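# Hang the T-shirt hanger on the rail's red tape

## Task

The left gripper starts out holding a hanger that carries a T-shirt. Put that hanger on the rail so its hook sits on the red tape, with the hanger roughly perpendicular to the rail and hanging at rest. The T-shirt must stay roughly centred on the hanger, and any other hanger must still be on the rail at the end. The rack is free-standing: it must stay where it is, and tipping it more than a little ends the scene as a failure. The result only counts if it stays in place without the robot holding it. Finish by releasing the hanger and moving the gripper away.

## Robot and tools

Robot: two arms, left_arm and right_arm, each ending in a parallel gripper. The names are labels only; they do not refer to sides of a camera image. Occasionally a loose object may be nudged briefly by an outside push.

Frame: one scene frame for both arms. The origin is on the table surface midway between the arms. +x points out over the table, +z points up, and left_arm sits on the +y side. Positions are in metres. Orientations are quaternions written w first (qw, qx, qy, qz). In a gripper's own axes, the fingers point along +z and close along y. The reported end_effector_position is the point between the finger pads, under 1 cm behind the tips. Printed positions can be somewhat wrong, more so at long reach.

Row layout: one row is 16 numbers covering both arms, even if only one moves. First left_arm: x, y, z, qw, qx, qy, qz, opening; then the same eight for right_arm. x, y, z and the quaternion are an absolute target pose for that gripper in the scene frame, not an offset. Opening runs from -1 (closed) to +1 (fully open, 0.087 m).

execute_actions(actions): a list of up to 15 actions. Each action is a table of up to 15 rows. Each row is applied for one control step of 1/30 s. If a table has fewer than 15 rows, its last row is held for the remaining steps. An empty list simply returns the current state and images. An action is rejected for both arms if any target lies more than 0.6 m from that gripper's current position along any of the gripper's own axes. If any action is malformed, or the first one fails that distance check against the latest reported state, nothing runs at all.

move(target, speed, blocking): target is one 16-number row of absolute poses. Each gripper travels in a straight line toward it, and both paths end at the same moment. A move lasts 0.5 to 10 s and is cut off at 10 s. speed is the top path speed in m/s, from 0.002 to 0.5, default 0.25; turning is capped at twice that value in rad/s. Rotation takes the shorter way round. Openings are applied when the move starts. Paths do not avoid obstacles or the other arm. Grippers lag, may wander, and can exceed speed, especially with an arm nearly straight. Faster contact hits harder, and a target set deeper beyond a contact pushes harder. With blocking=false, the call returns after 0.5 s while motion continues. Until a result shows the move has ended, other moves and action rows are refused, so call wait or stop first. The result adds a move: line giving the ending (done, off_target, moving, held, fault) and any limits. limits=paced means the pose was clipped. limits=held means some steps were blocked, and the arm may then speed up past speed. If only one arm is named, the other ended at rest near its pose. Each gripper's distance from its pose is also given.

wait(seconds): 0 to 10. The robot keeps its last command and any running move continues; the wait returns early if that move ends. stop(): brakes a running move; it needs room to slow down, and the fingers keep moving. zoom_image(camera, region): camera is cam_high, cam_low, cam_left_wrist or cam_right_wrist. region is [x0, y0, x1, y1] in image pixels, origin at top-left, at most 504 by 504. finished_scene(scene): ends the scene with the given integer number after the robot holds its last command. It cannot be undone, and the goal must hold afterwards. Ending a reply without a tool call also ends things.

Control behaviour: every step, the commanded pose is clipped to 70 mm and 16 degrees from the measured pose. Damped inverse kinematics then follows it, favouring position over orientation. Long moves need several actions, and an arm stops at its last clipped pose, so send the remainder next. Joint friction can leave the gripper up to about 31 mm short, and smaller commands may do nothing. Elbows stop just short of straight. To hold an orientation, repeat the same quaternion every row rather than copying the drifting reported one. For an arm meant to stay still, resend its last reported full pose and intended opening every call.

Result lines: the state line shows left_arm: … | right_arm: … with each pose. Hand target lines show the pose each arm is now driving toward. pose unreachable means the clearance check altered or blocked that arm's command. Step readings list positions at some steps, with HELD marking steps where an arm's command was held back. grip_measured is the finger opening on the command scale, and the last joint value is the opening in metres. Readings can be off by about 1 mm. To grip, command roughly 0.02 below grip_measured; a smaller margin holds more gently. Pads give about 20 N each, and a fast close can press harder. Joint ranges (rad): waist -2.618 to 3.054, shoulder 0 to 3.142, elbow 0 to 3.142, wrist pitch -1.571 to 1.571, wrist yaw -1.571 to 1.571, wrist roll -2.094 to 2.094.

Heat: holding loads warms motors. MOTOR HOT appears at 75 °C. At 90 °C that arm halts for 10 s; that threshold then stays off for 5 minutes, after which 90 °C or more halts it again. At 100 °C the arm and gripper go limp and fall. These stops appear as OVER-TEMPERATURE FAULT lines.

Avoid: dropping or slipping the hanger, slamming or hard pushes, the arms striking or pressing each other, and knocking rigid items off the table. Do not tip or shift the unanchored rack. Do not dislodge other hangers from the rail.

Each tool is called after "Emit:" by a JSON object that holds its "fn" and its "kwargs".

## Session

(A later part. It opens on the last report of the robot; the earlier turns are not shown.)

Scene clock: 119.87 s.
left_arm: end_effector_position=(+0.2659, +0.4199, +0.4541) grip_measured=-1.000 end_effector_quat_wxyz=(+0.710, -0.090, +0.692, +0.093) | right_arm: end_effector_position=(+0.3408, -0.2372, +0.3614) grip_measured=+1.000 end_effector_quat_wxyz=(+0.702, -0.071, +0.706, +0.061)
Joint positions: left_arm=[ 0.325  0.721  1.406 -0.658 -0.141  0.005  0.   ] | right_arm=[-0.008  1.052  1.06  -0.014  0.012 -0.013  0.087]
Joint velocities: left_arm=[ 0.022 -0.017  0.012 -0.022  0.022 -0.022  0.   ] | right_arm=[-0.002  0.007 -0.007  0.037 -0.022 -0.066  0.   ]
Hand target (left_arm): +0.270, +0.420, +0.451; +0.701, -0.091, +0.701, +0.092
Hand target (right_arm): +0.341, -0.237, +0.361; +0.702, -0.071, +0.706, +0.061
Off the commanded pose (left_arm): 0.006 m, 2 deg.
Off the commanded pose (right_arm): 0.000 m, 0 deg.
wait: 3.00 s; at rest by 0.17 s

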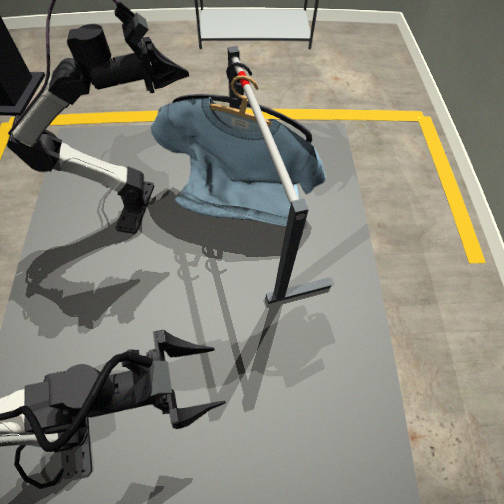

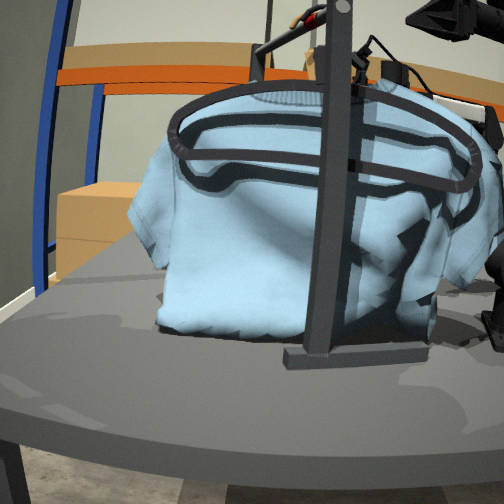

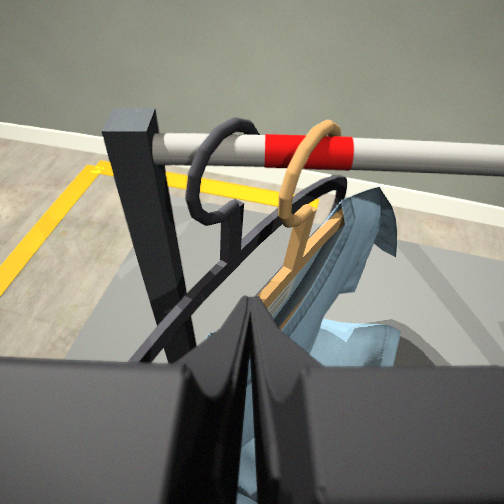

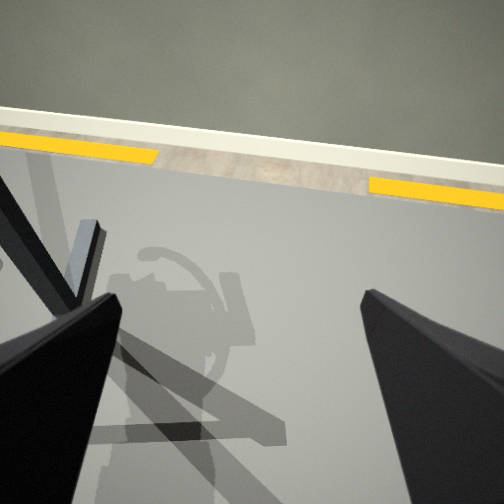

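Emit:
{"fn": "move", "kwargs": {"target": [0.35,0.24,0.3,0.701,-0.092,0.701,0.092,-1,0.3408,-0.2372,0.3614,0.702,-0.071,0.706,0.061,1], "speed": 0.2}}

Emit:
{"fn": "move", "kwargs": {"target": [0.54,0.28,0.06,0.701,-0.092,0.701,0.092,-1,0.3408,-0.2372,0.3614,0.702,-0.071,0.706,0.061,1], "speed": 0.2}}

Emit:
{"fn": "move", "kwargs": {"target": [0.54,0.44,0.06,0.701,-0.092,0.701,0.092,-1,0.3408,-0.2372,0.3614,0.702,-0.071,0.706,0.061,1], "speed": 0.08}}

Scene clock: 129.77 s.
left_arm: end_effector_position=(+0.3523, +0.2469, +0.3136) grip_measured=-1.000 end_effector_quat_wxyz=(+0.708, -0.101, +0.695, +0.083) | right_arm: end_effector_position=(+0.3408, -0.2372, +0.3614) grip_measured=+1.000 end_effector_quat_wxyz=(+0.702, -0.071, +0.706, +0.061)
Joint positions: left_arm=[-0.686  1.044  0.837  0.245 -1.153  0.006  0.   ] | right_arm=[-0.008  1.052  1.06  -0.014  0.012 -0.013  0.087]
Joint velocities: left_arm=[-0.002  0.002 -0.007 -0.081  0.037 -0.051  0.   ] | right_arm=[-0.002 -0.012  0.002 -0.022  0.007 -0.022  0.   ]
Hand target (left_arm): +0.352, +0.244, +0.301; +0.702, -0.090, +0.700, +0.094
Hand target (right_arm): +0.341, -0.237, +0.361; +0.702, -0.071, +0.706, +0.061
Off the commanded pose (left_arm): 0.015 m, 2 deg.
Off the commanded pose (right_arm): 0.000 m, 0 deg.
move: off_target (left_arm)

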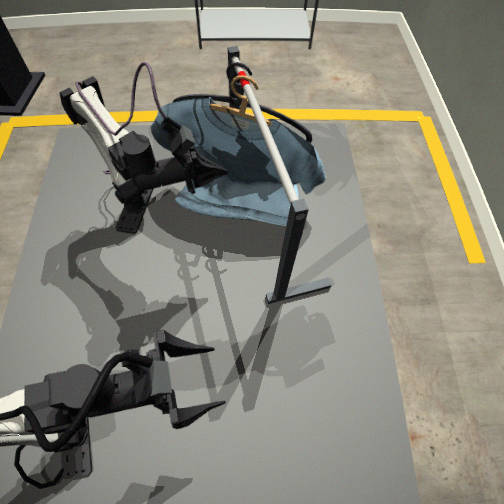

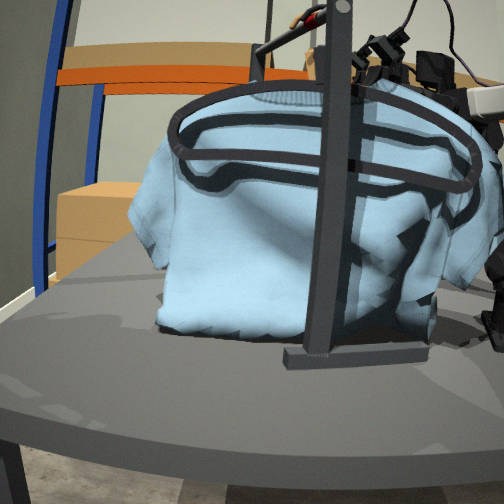

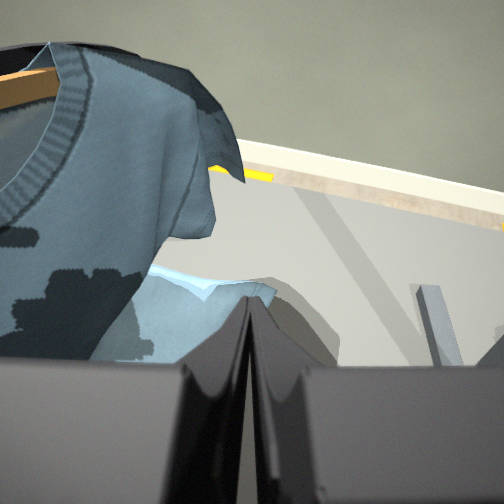

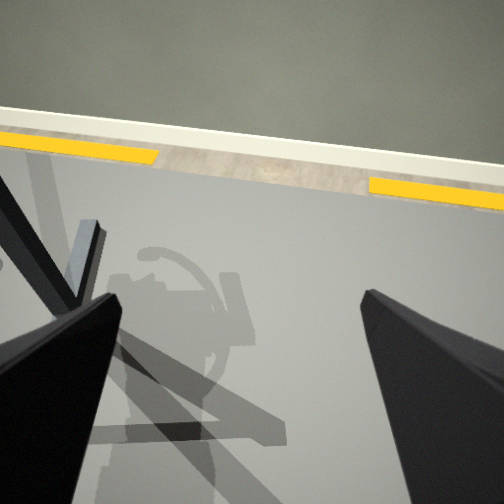

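Scene clock: 132.00 s.
left_arm: end_effector_position=(+0.5332, +0.2810, +0.0653) grip_measured=-1.000 end_effector_quat_wxyz=(+0.698, -0.095, +0.704, +0.092) | right_arm: end_effector_position=(+0.3408, -0.2372, +0.3614) grip_measured=+1.000 end_effector_quat_wxyz=(+0.702, -0.071, +0.706, +0.061)
Joint positions: left_arm=[-0.193  2.133  0.767  1.355 -0.665 -0.011  0.   ] | right_arm=[-0.008  1.052  1.06  -0.014  0.012 -0.013  0.087]
Joint velocities: left_arm=[ 0.002 -0.012 -0.012  0.022 -0.051 -0.066  0.   ] | right_arm=[ 0.007 -0.012  0.012 -0.037 -0.022 -0.022  0.   ]
Hand target (left_arm): +0.538, +0.282, +0.063; +0.700, -0.093, +0.702, +0.091
Hand target (right_arm): +0.341, -0.237, +0.361; +0.702, -0.071, +0.706, +0.061
Off the commanded pose (left_arm): 0.009 m, 1 deg.
Off the commanded pose (right_arm): 0.000 m, 0 deg.
move: done

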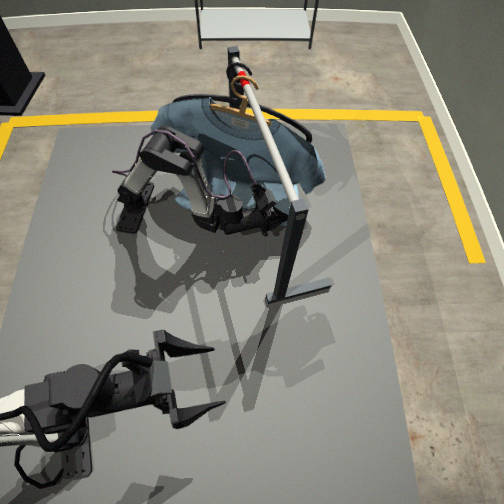

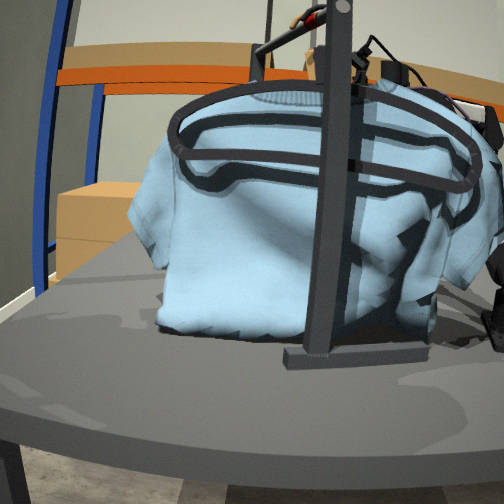

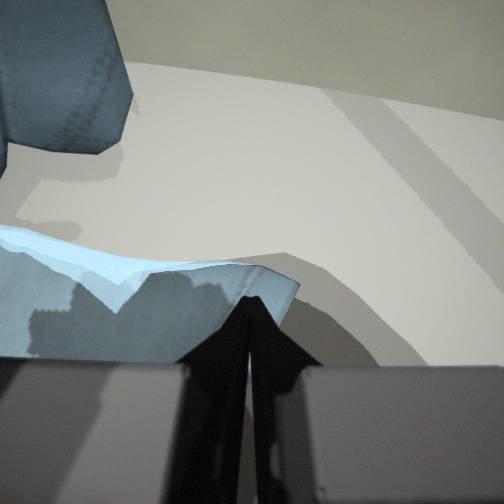

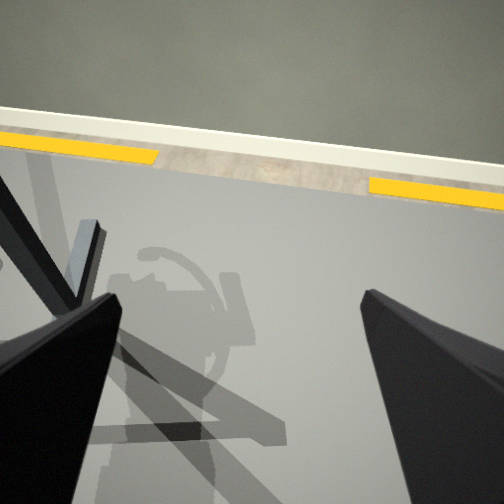

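Scene clock: 134.43 s.
left_arm: end_effector_position=(+0.5397, +0.4369, +0.0570) grip_measured=-1.000 end_effector_quat_wxyz=(+0.698, -0.097, +0.703, +0.092) | right_arm: end_effector_position=(+0.3408, -0.2372, +0.3614) grip_measured=+1.000 end_effector_quat_wxyz=(+0.702, -0.071, +0.706, +0.061)
Joint positions: left_arm=[ 0.275  2.133  0.681  1.443 -0.2   -0.008  0.   ] | right_arm=[-0.008  1.052  1.06  -0.014  0.012 -0.013  0.087]
Joint velocities: left_arm=[-0.012 -0.007  0.002  0.051 -0.037 -0.022  0.   ] | right_arm=[-0.002  0.002 -0.017  0.007 -0.007  0.022  0.   ]
Hand target (left_arm): +0.538, +0.438, +0.060; +0.701, -0.093, +0.701, +0.091
Hand target (right_arm): +0.341, -0.237, +0.361; +0.702, -0.071, +0.706, +0.061
Off the commanded pose (left_arm): 0.004 m, 1 deg.
Off the commanded pose (right_arm): 0.000 m, 0 deg.
move: done

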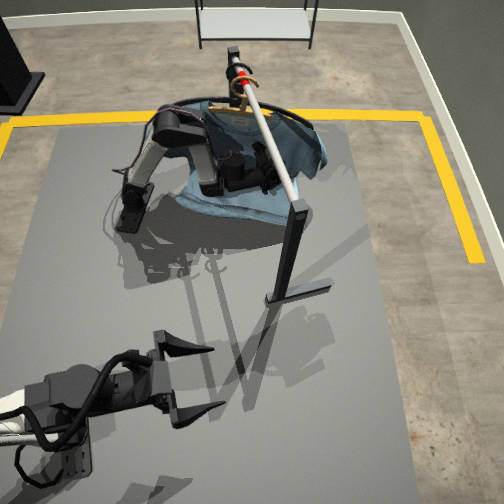

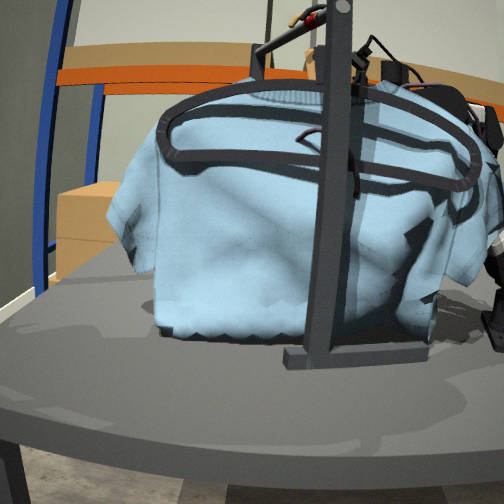

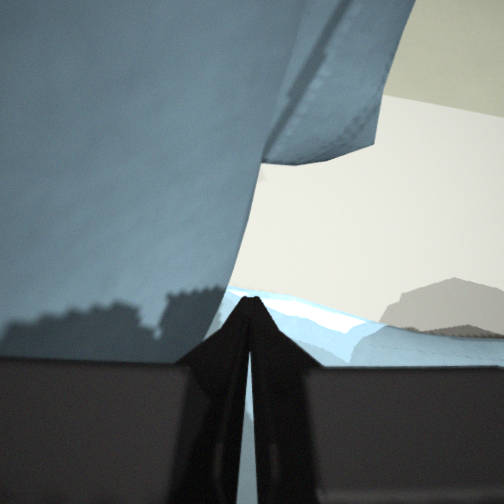

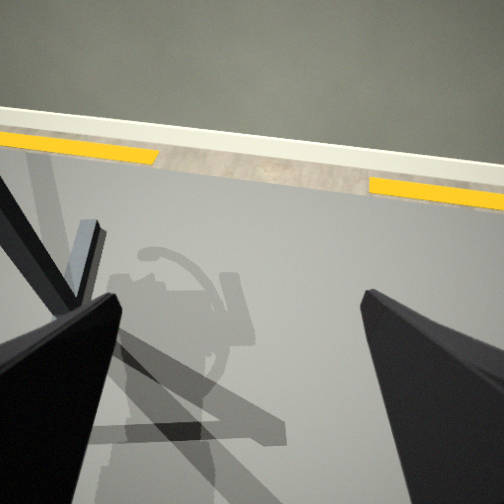

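Emit:
{"fn": "move", "kwargs": {"target": [0.53,0.22,0.06,0.380,-0.121,0.916,0.050,-1,0.3408,-0.2372,0.3614,0.702,-0.071,0.706,0.061,1], "speed": 0.2}}

Emit:
{"fn": "move", "kwargs": {"target": [0.53,0.22,0.008,0.380,-0.121,0.916,0.050,-1,0.3408,-0.2372,0.3614,0.702,-0.071,0.706,0.061,1], "speed": 0.05}}

Emit:
{"fn": "move", "kwargs": {"target": [0.53,0.44,0.008,0.380,-0.121,0.916,0.050,-1,0.3408,-0.2372,0.3614,0.702,-0.071,0.706,0.061,1], "speed": 0.08}}

Emit:
{"fn": "move", "kwargs": {"target": [0.4,0.22,0.2,0.380,-0.121,0.916,0.050,-1,0.3408,-0.2372,0.3614,0.702,-0.071,0.706,0.061,1], "speed": 0.15}}

Scene clock: 144.97 s.
left_arm: end_effector_position=(+0.5337, +0.2265, +0.0688) grip_measured=-1.000 end_effector_quat_wxyz=(+0.392, -0.129, +0.910, +0.050) | right_arm: end_effector_position=(+0.3408, -0.2372, +0.3614) grip_measured=+1.000 end_effector_quat_wxyz=(+0.702, -0.071, +0.706, +0.061)
Joint positions: left_arm=[-0.2    2.029  1.493 -0.346 -0.471 -0.516  0.   ] | right_arm=[-0.008  1.052  1.06  -0.014  0.012 -0.013  0.087]
Joint velocities: left_arm=[-0.002 -0.002  0.012 -0.051  0.066  0.022  0.   ] | right_arm=[-0.017 -0.007  0.007 -0.051 -0.022  0.051  0.   ]
Hand target (left_arm): +0.532, +0.222, +0.060; +0.378, -0.125, +0.916, +0.050
Hand target (right_arm): +0.341, -0.237, +0.361; +0.702, -0.071, +0.706, +0.061
Off the commanded pose (left_arm): 0.012 m, 2 deg.
Off the commanded pose (right_arm): 0.000 m, 0 deg.
move: off_target (left_arm)

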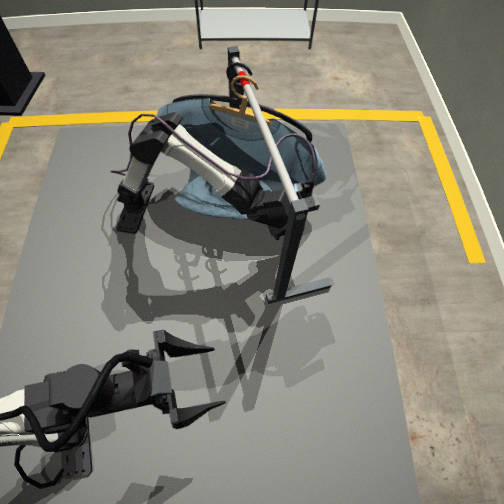

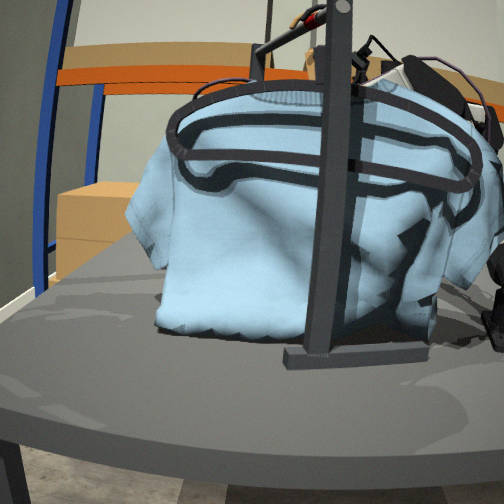

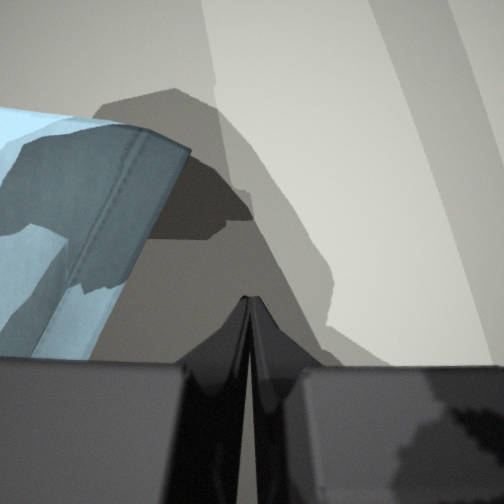

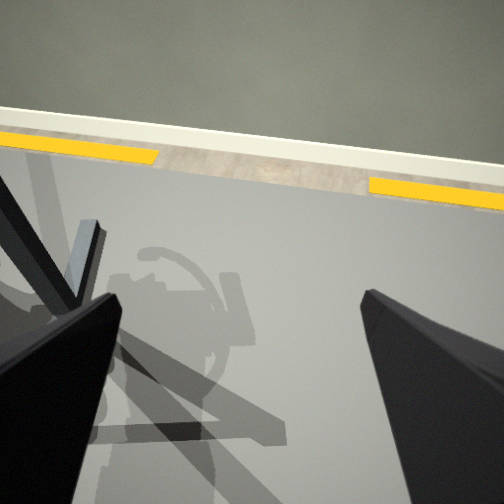

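Scene clock: 146.53 s.
left_arm: end_effector_position=(+0.5359, +0.2256, +0.0238) grip_measured=-1.000 end_effector_quat_wxyz=(+0.391, -0.128, +0.910, +0.051) | right_arm: end_effector_position=(+0.3408, -0.2372, +0.3614) grip_measured=+1.000 end_effector_quat_wxyz=(+0.702, -0.071, +0.706, +0.061)
Joint positions: left_arm=[-0.2    2.101  1.413 -0.197 -0.471 -0.516  0.   ] | right_arm=[-0.008  1.052  1.06  -0.014  0.012 -0.013  0.087]
Joint velocities: left_arm=[-0.002  0.002 -0.007  0.022  0.022 -0.007  0.   ] | right_arm=[ 0.007  0.007  0.002 -0.037  0.022 -0.007  0.   ]
Hand target (left_arm): +0.530, +0.220, +0.009; +0.380, -0.121, +0.916, +0.050
Hand target (right_arm): +0.341, -0.237, +0.361; +0.702, -0.071, +0.706, +0.061
Off the commanded pose (left_arm): 0.018 m, 2 deg.
Off the commanded pose (right_arm): 0.000 m, 0 deg.
move: off_target (left_arm)

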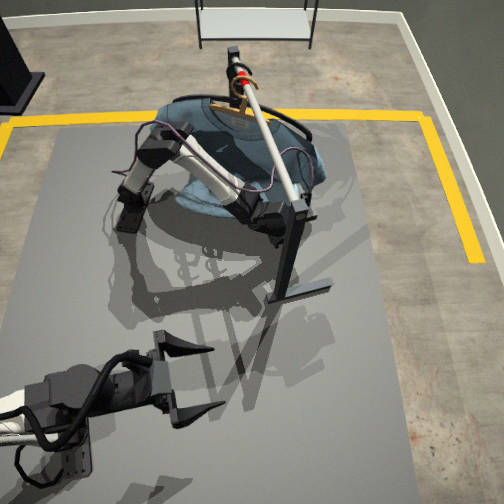

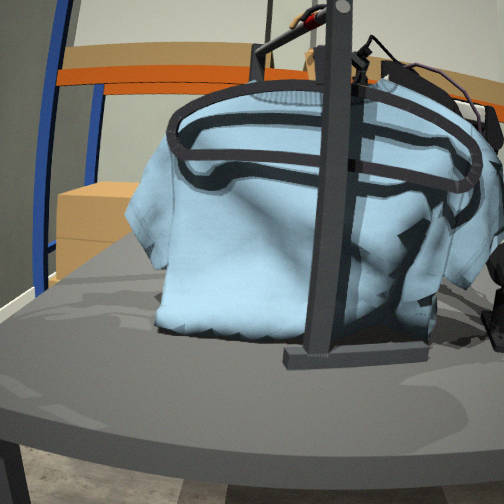

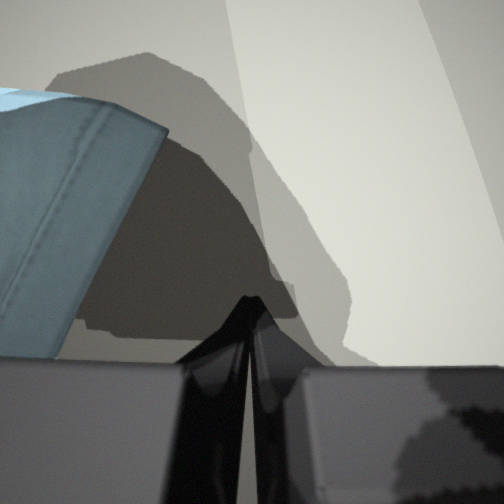

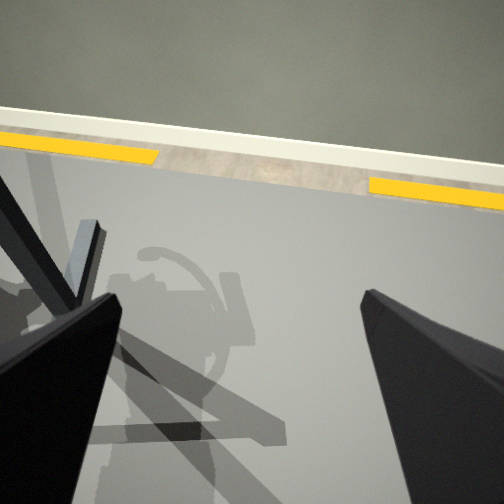

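Scene clock: 149.60 s.
left_arm: end_effector_position=(+0.5344, +0.4343, +0.0142) grip_measured=-1.000 end_effector_quat_wxyz=(+0.389, -0.123, +0.912, +0.048) | right_arm: end_effector_position=(+0.3408, -0.2372, +0.3614) grip_measured=+1.000 end_effector_quat_wxyz=(+0.702, -0.071, +0.706, +0.061)
Joint positions: left_arm=[ 0.311  1.995  1.181  0.043 -0.109 -0.117  0.   ] | right_arm=[-0.008  1.052  1.06  -0.014  0.012 -0.013  0.087]
Joint velocities: left_arm=[-0.012 -0.012 -0.012 -0.066 -0.037  0.051  0.   ] | right_arm=[-0.007 -0.002  0.017 -0.007 -0.037  0.095  0.   ]
Hand target (left_arm): +0.527, +0.437, +0.008; +0.381, -0.121, +0.915, +0.048
Hand target (right_arm): +0.341, -0.237, +0.361; +0.702, -0.071, +0.706, +0.061
Off the commanded pose (left_arm): 0.009 m, 1 deg.
Off the commanded pose (right_arm): 0.000 m, 0 deg.
move: done

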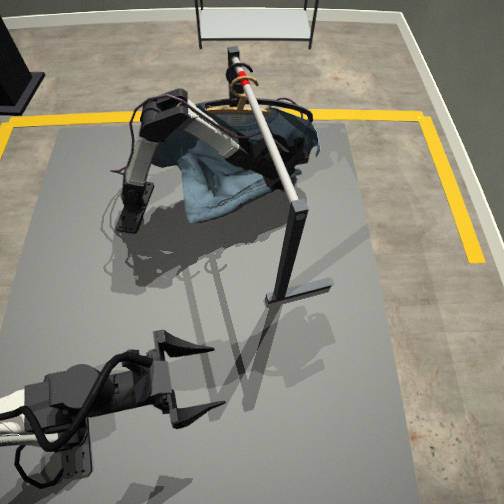

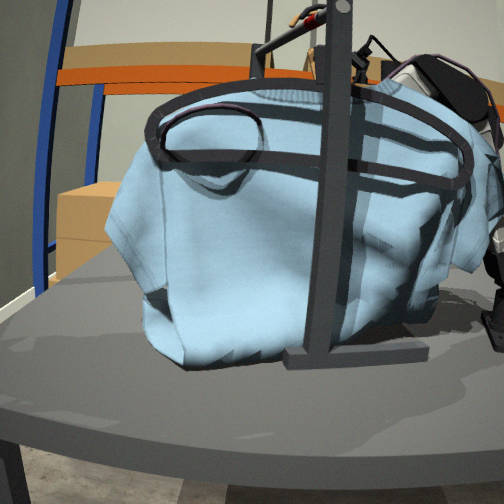

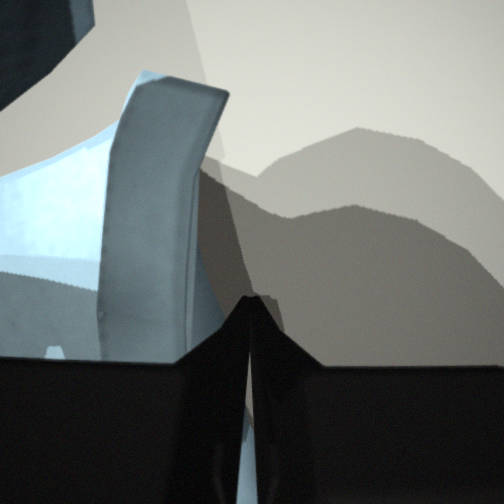

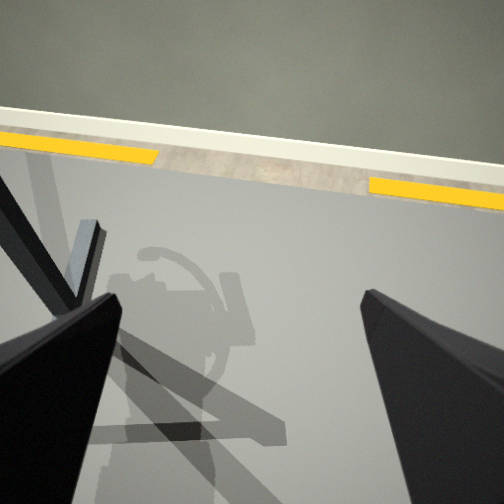

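Scene clock: 152.37 s.
left_arm: end_effector_position=(+0.4038, +0.2215, +0.1992) grip_measured=-1.000 end_effector_quat_wxyz=(+0.382, -0.121, +0.915, +0.046) | right_arm: end_effector_position=(+0.3408, -0.2372, +0.3614) grip_measured=+1.000 end_effector_quat_wxyz=(+0.702, -0.071, +0.706, +0.061)
Joint positions: left_arm=[-0.368  1.58   1.482 -0.874 -0.548 -0.663  0.   ] | right_arm=[-0.008  1.052  1.06  -0.014  0.012 -0.013  0.087]
Joint velocities: left_arm=[-0.002  0.007  0.022 -0.051 -0.051 -0.081  0.   ] | right_arm=[-0.017 -0.017 -0.007 -0.022  0.007 -0.066  0.   ]
Hand target (left_arm): +0.403, +0.221, +0.199; +0.379, -0.121, +0.916, +0.053
Hand target (right_arm): +0.341, -0.237, +0.361; +0.702, -0.071, +0.706, +0.061
Off the commanded pose (left_arm): 0.004 m, 1 deg.
Off the commanded pose (right_arm): 0.000 m, 0 deg.
move: done

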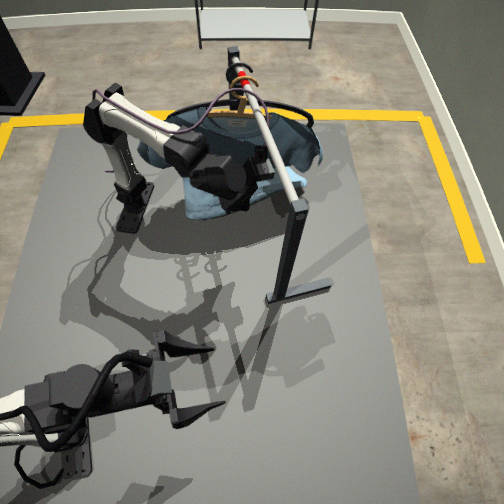

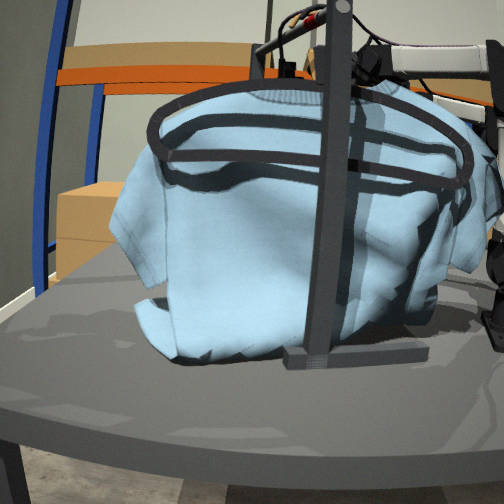

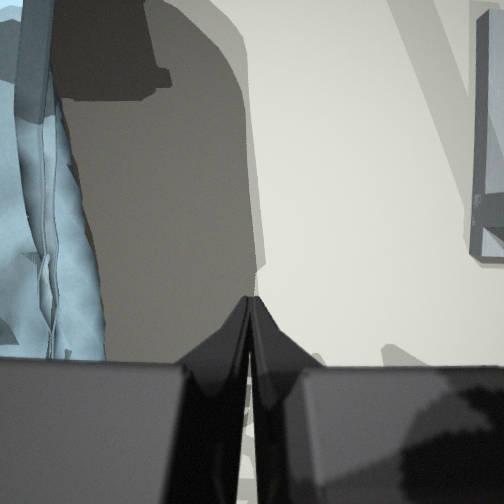

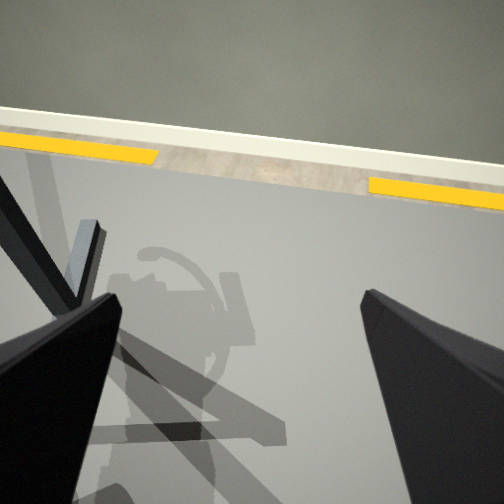

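Emit:
{"fn": "move", "kwargs": {"target": [0.25,0.1,0.25,0.380,-0.121,0.916,0.050,-1,0.3408,-0.2372,0.3614,0.702,-0.071,0.706,0.061,1], "speed": 0.2}}

Emit:
{"fn": "wait", "kwargs": {"seconds": 2}}

Emit:
{"fn": "zoom_image", "kwargs": {"camera": "cam_high", "region": [120,30,360,240]}}

Scene clock: 157.97 s.
left_arm: end_effector_position=(+0.2521, +0.1006, +0.2518) grip_measured=-1.000 end_effector_quat_wxyz=(+0.384, -0.112, +0.916, +0.020) | right_arm: end_effector_position=(+0.3408, -0.2372, +0.3614) grip_measured=+1.000 end_effector_quat_wxyz=(+0.702, -0.071, +0.706, +0.061)
Joint positions: left_arm=[-0.993  1.715  1.894 -1.555 -0.771 -1.365  0.   ] | right_arm=[-0.008  1.052  1.06  -0.014  0.012 -0.013  0.087]
Joint velocities: left_arm=[-0.002 -0.012  0.012 -0.022 -0.022  0.007  0.   ] | right_arm=[-0.002 -0.002  0.012 -0.007 -0.037 -0.007  0.   ]
Hand target (left_arm): +0.253, +0.101, +0.250; +0.386, -0.112, +0.915, +0.029
Hand target (right_arm): +0.341, -0.237, +0.361; +0.702, -0.071, +0.706, +0.061
Off the commanded pose (left_arm): 0.003 m, 4 deg.
Off the commanded pose (right_arm): 0.000 m, 0 deg.
joint sent to its limit (left arm) — the command would take joint 4 (wrist pitch) past its lower limit, so that joint was sent only as far as its limit.
move: off_target (left_arm)

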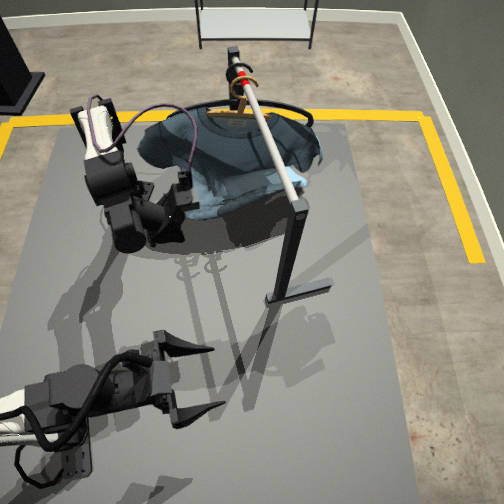

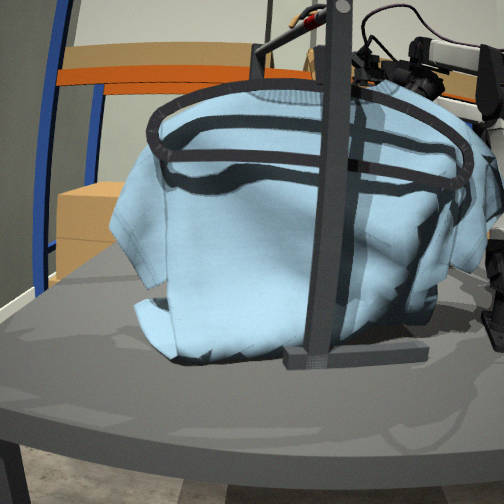

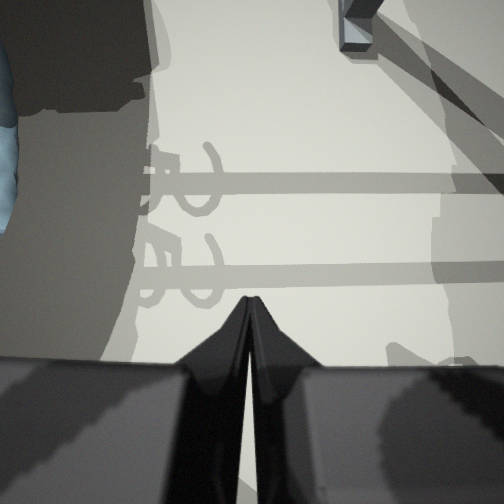

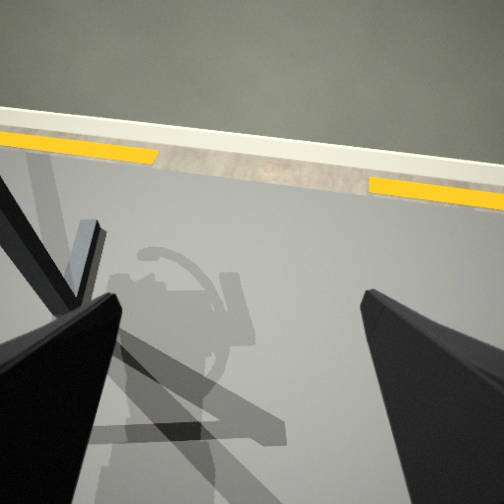

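Scene clock: 159.97 s.
left_arm: end_effector_position=(+0.2519, +0.1011, +0.2517) grip_measured=-1.000 end_effector_quat_wxyz=(+0.384, -0.113, +0.916, +0.021) | right_arm: end_effector_position=(+0.3408, -0.2372, +0.3614) grip_measured=+1.000 end_effector_quat_wxyz=(+0.702, -0.071, +0.706, +0.061)
Joint positions: left_arm=[-0.993  1.715  1.894 -1.558 -0.771 -1.368  0.   ] | right_arm=[-0.008  1.052  1.06  -0.014  0.012 -0.013  0.087]
Joint velocities: left_arm=[ 0.007  0.017 -0.017  0.051  0.095  0.037  0.   ] | right_arm=[-0.017 -0.002 -0.002 -0.066 -0.007 -0.022  0.   ]
Hand target (left_arm): +0.253, +0.101, +0.250; +0.386, -0.112, +0.915, +0.030
Hand target (right_arm): +0.341, -0.237, +0.361; +0.702, -0.071, +0.706, +0.061
Off the commanded pose (left_arm): 0.003 m, 4 deg.
Off the commanded pose (right_arm): 0.000 m, 0 deg.
wait: 2.00 s; at rest by 0.17 s

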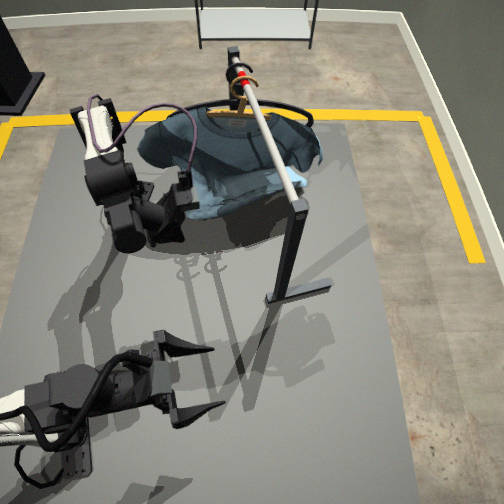

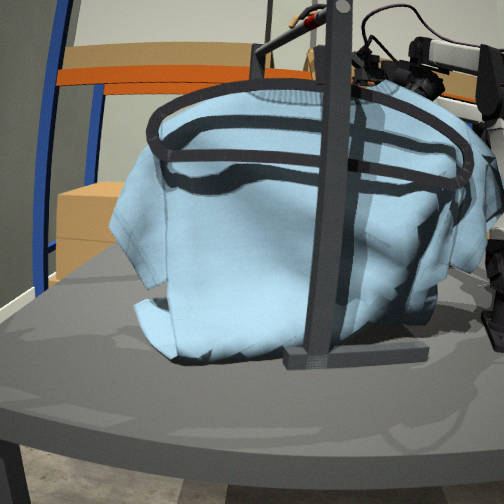

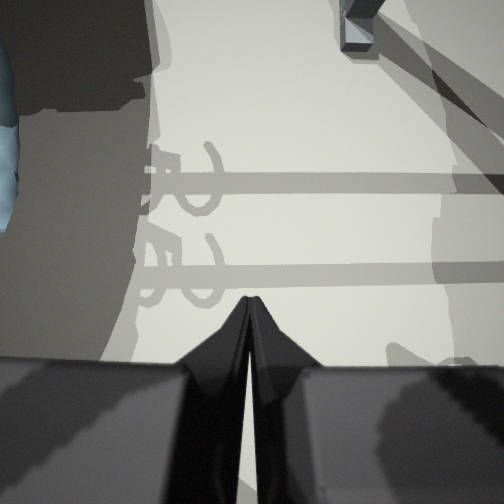

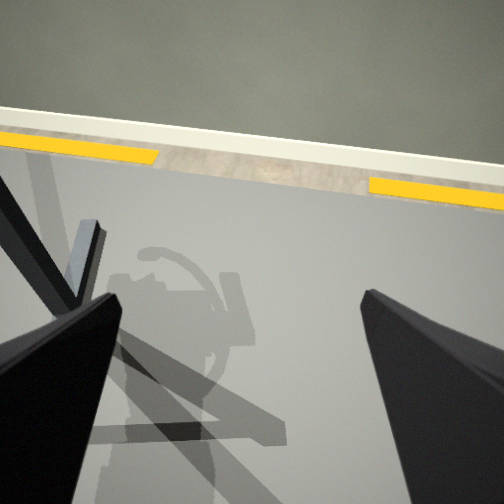

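Region (120, 30, 360, 240) of cam_high's 504x504 image, scaled by 2.100, with more detail than that image has; it fills the top 441 rows of this view, and the rest is white.

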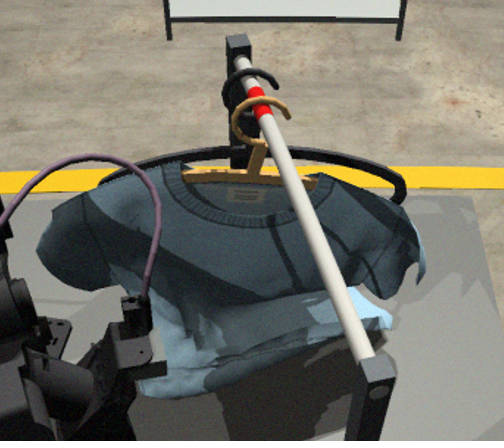

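Roughly 10–15° off; accept.

Emit:
{"fn": "finished_scene", "kwargs": {"scene": 1}}

The scene is finished: the task was done.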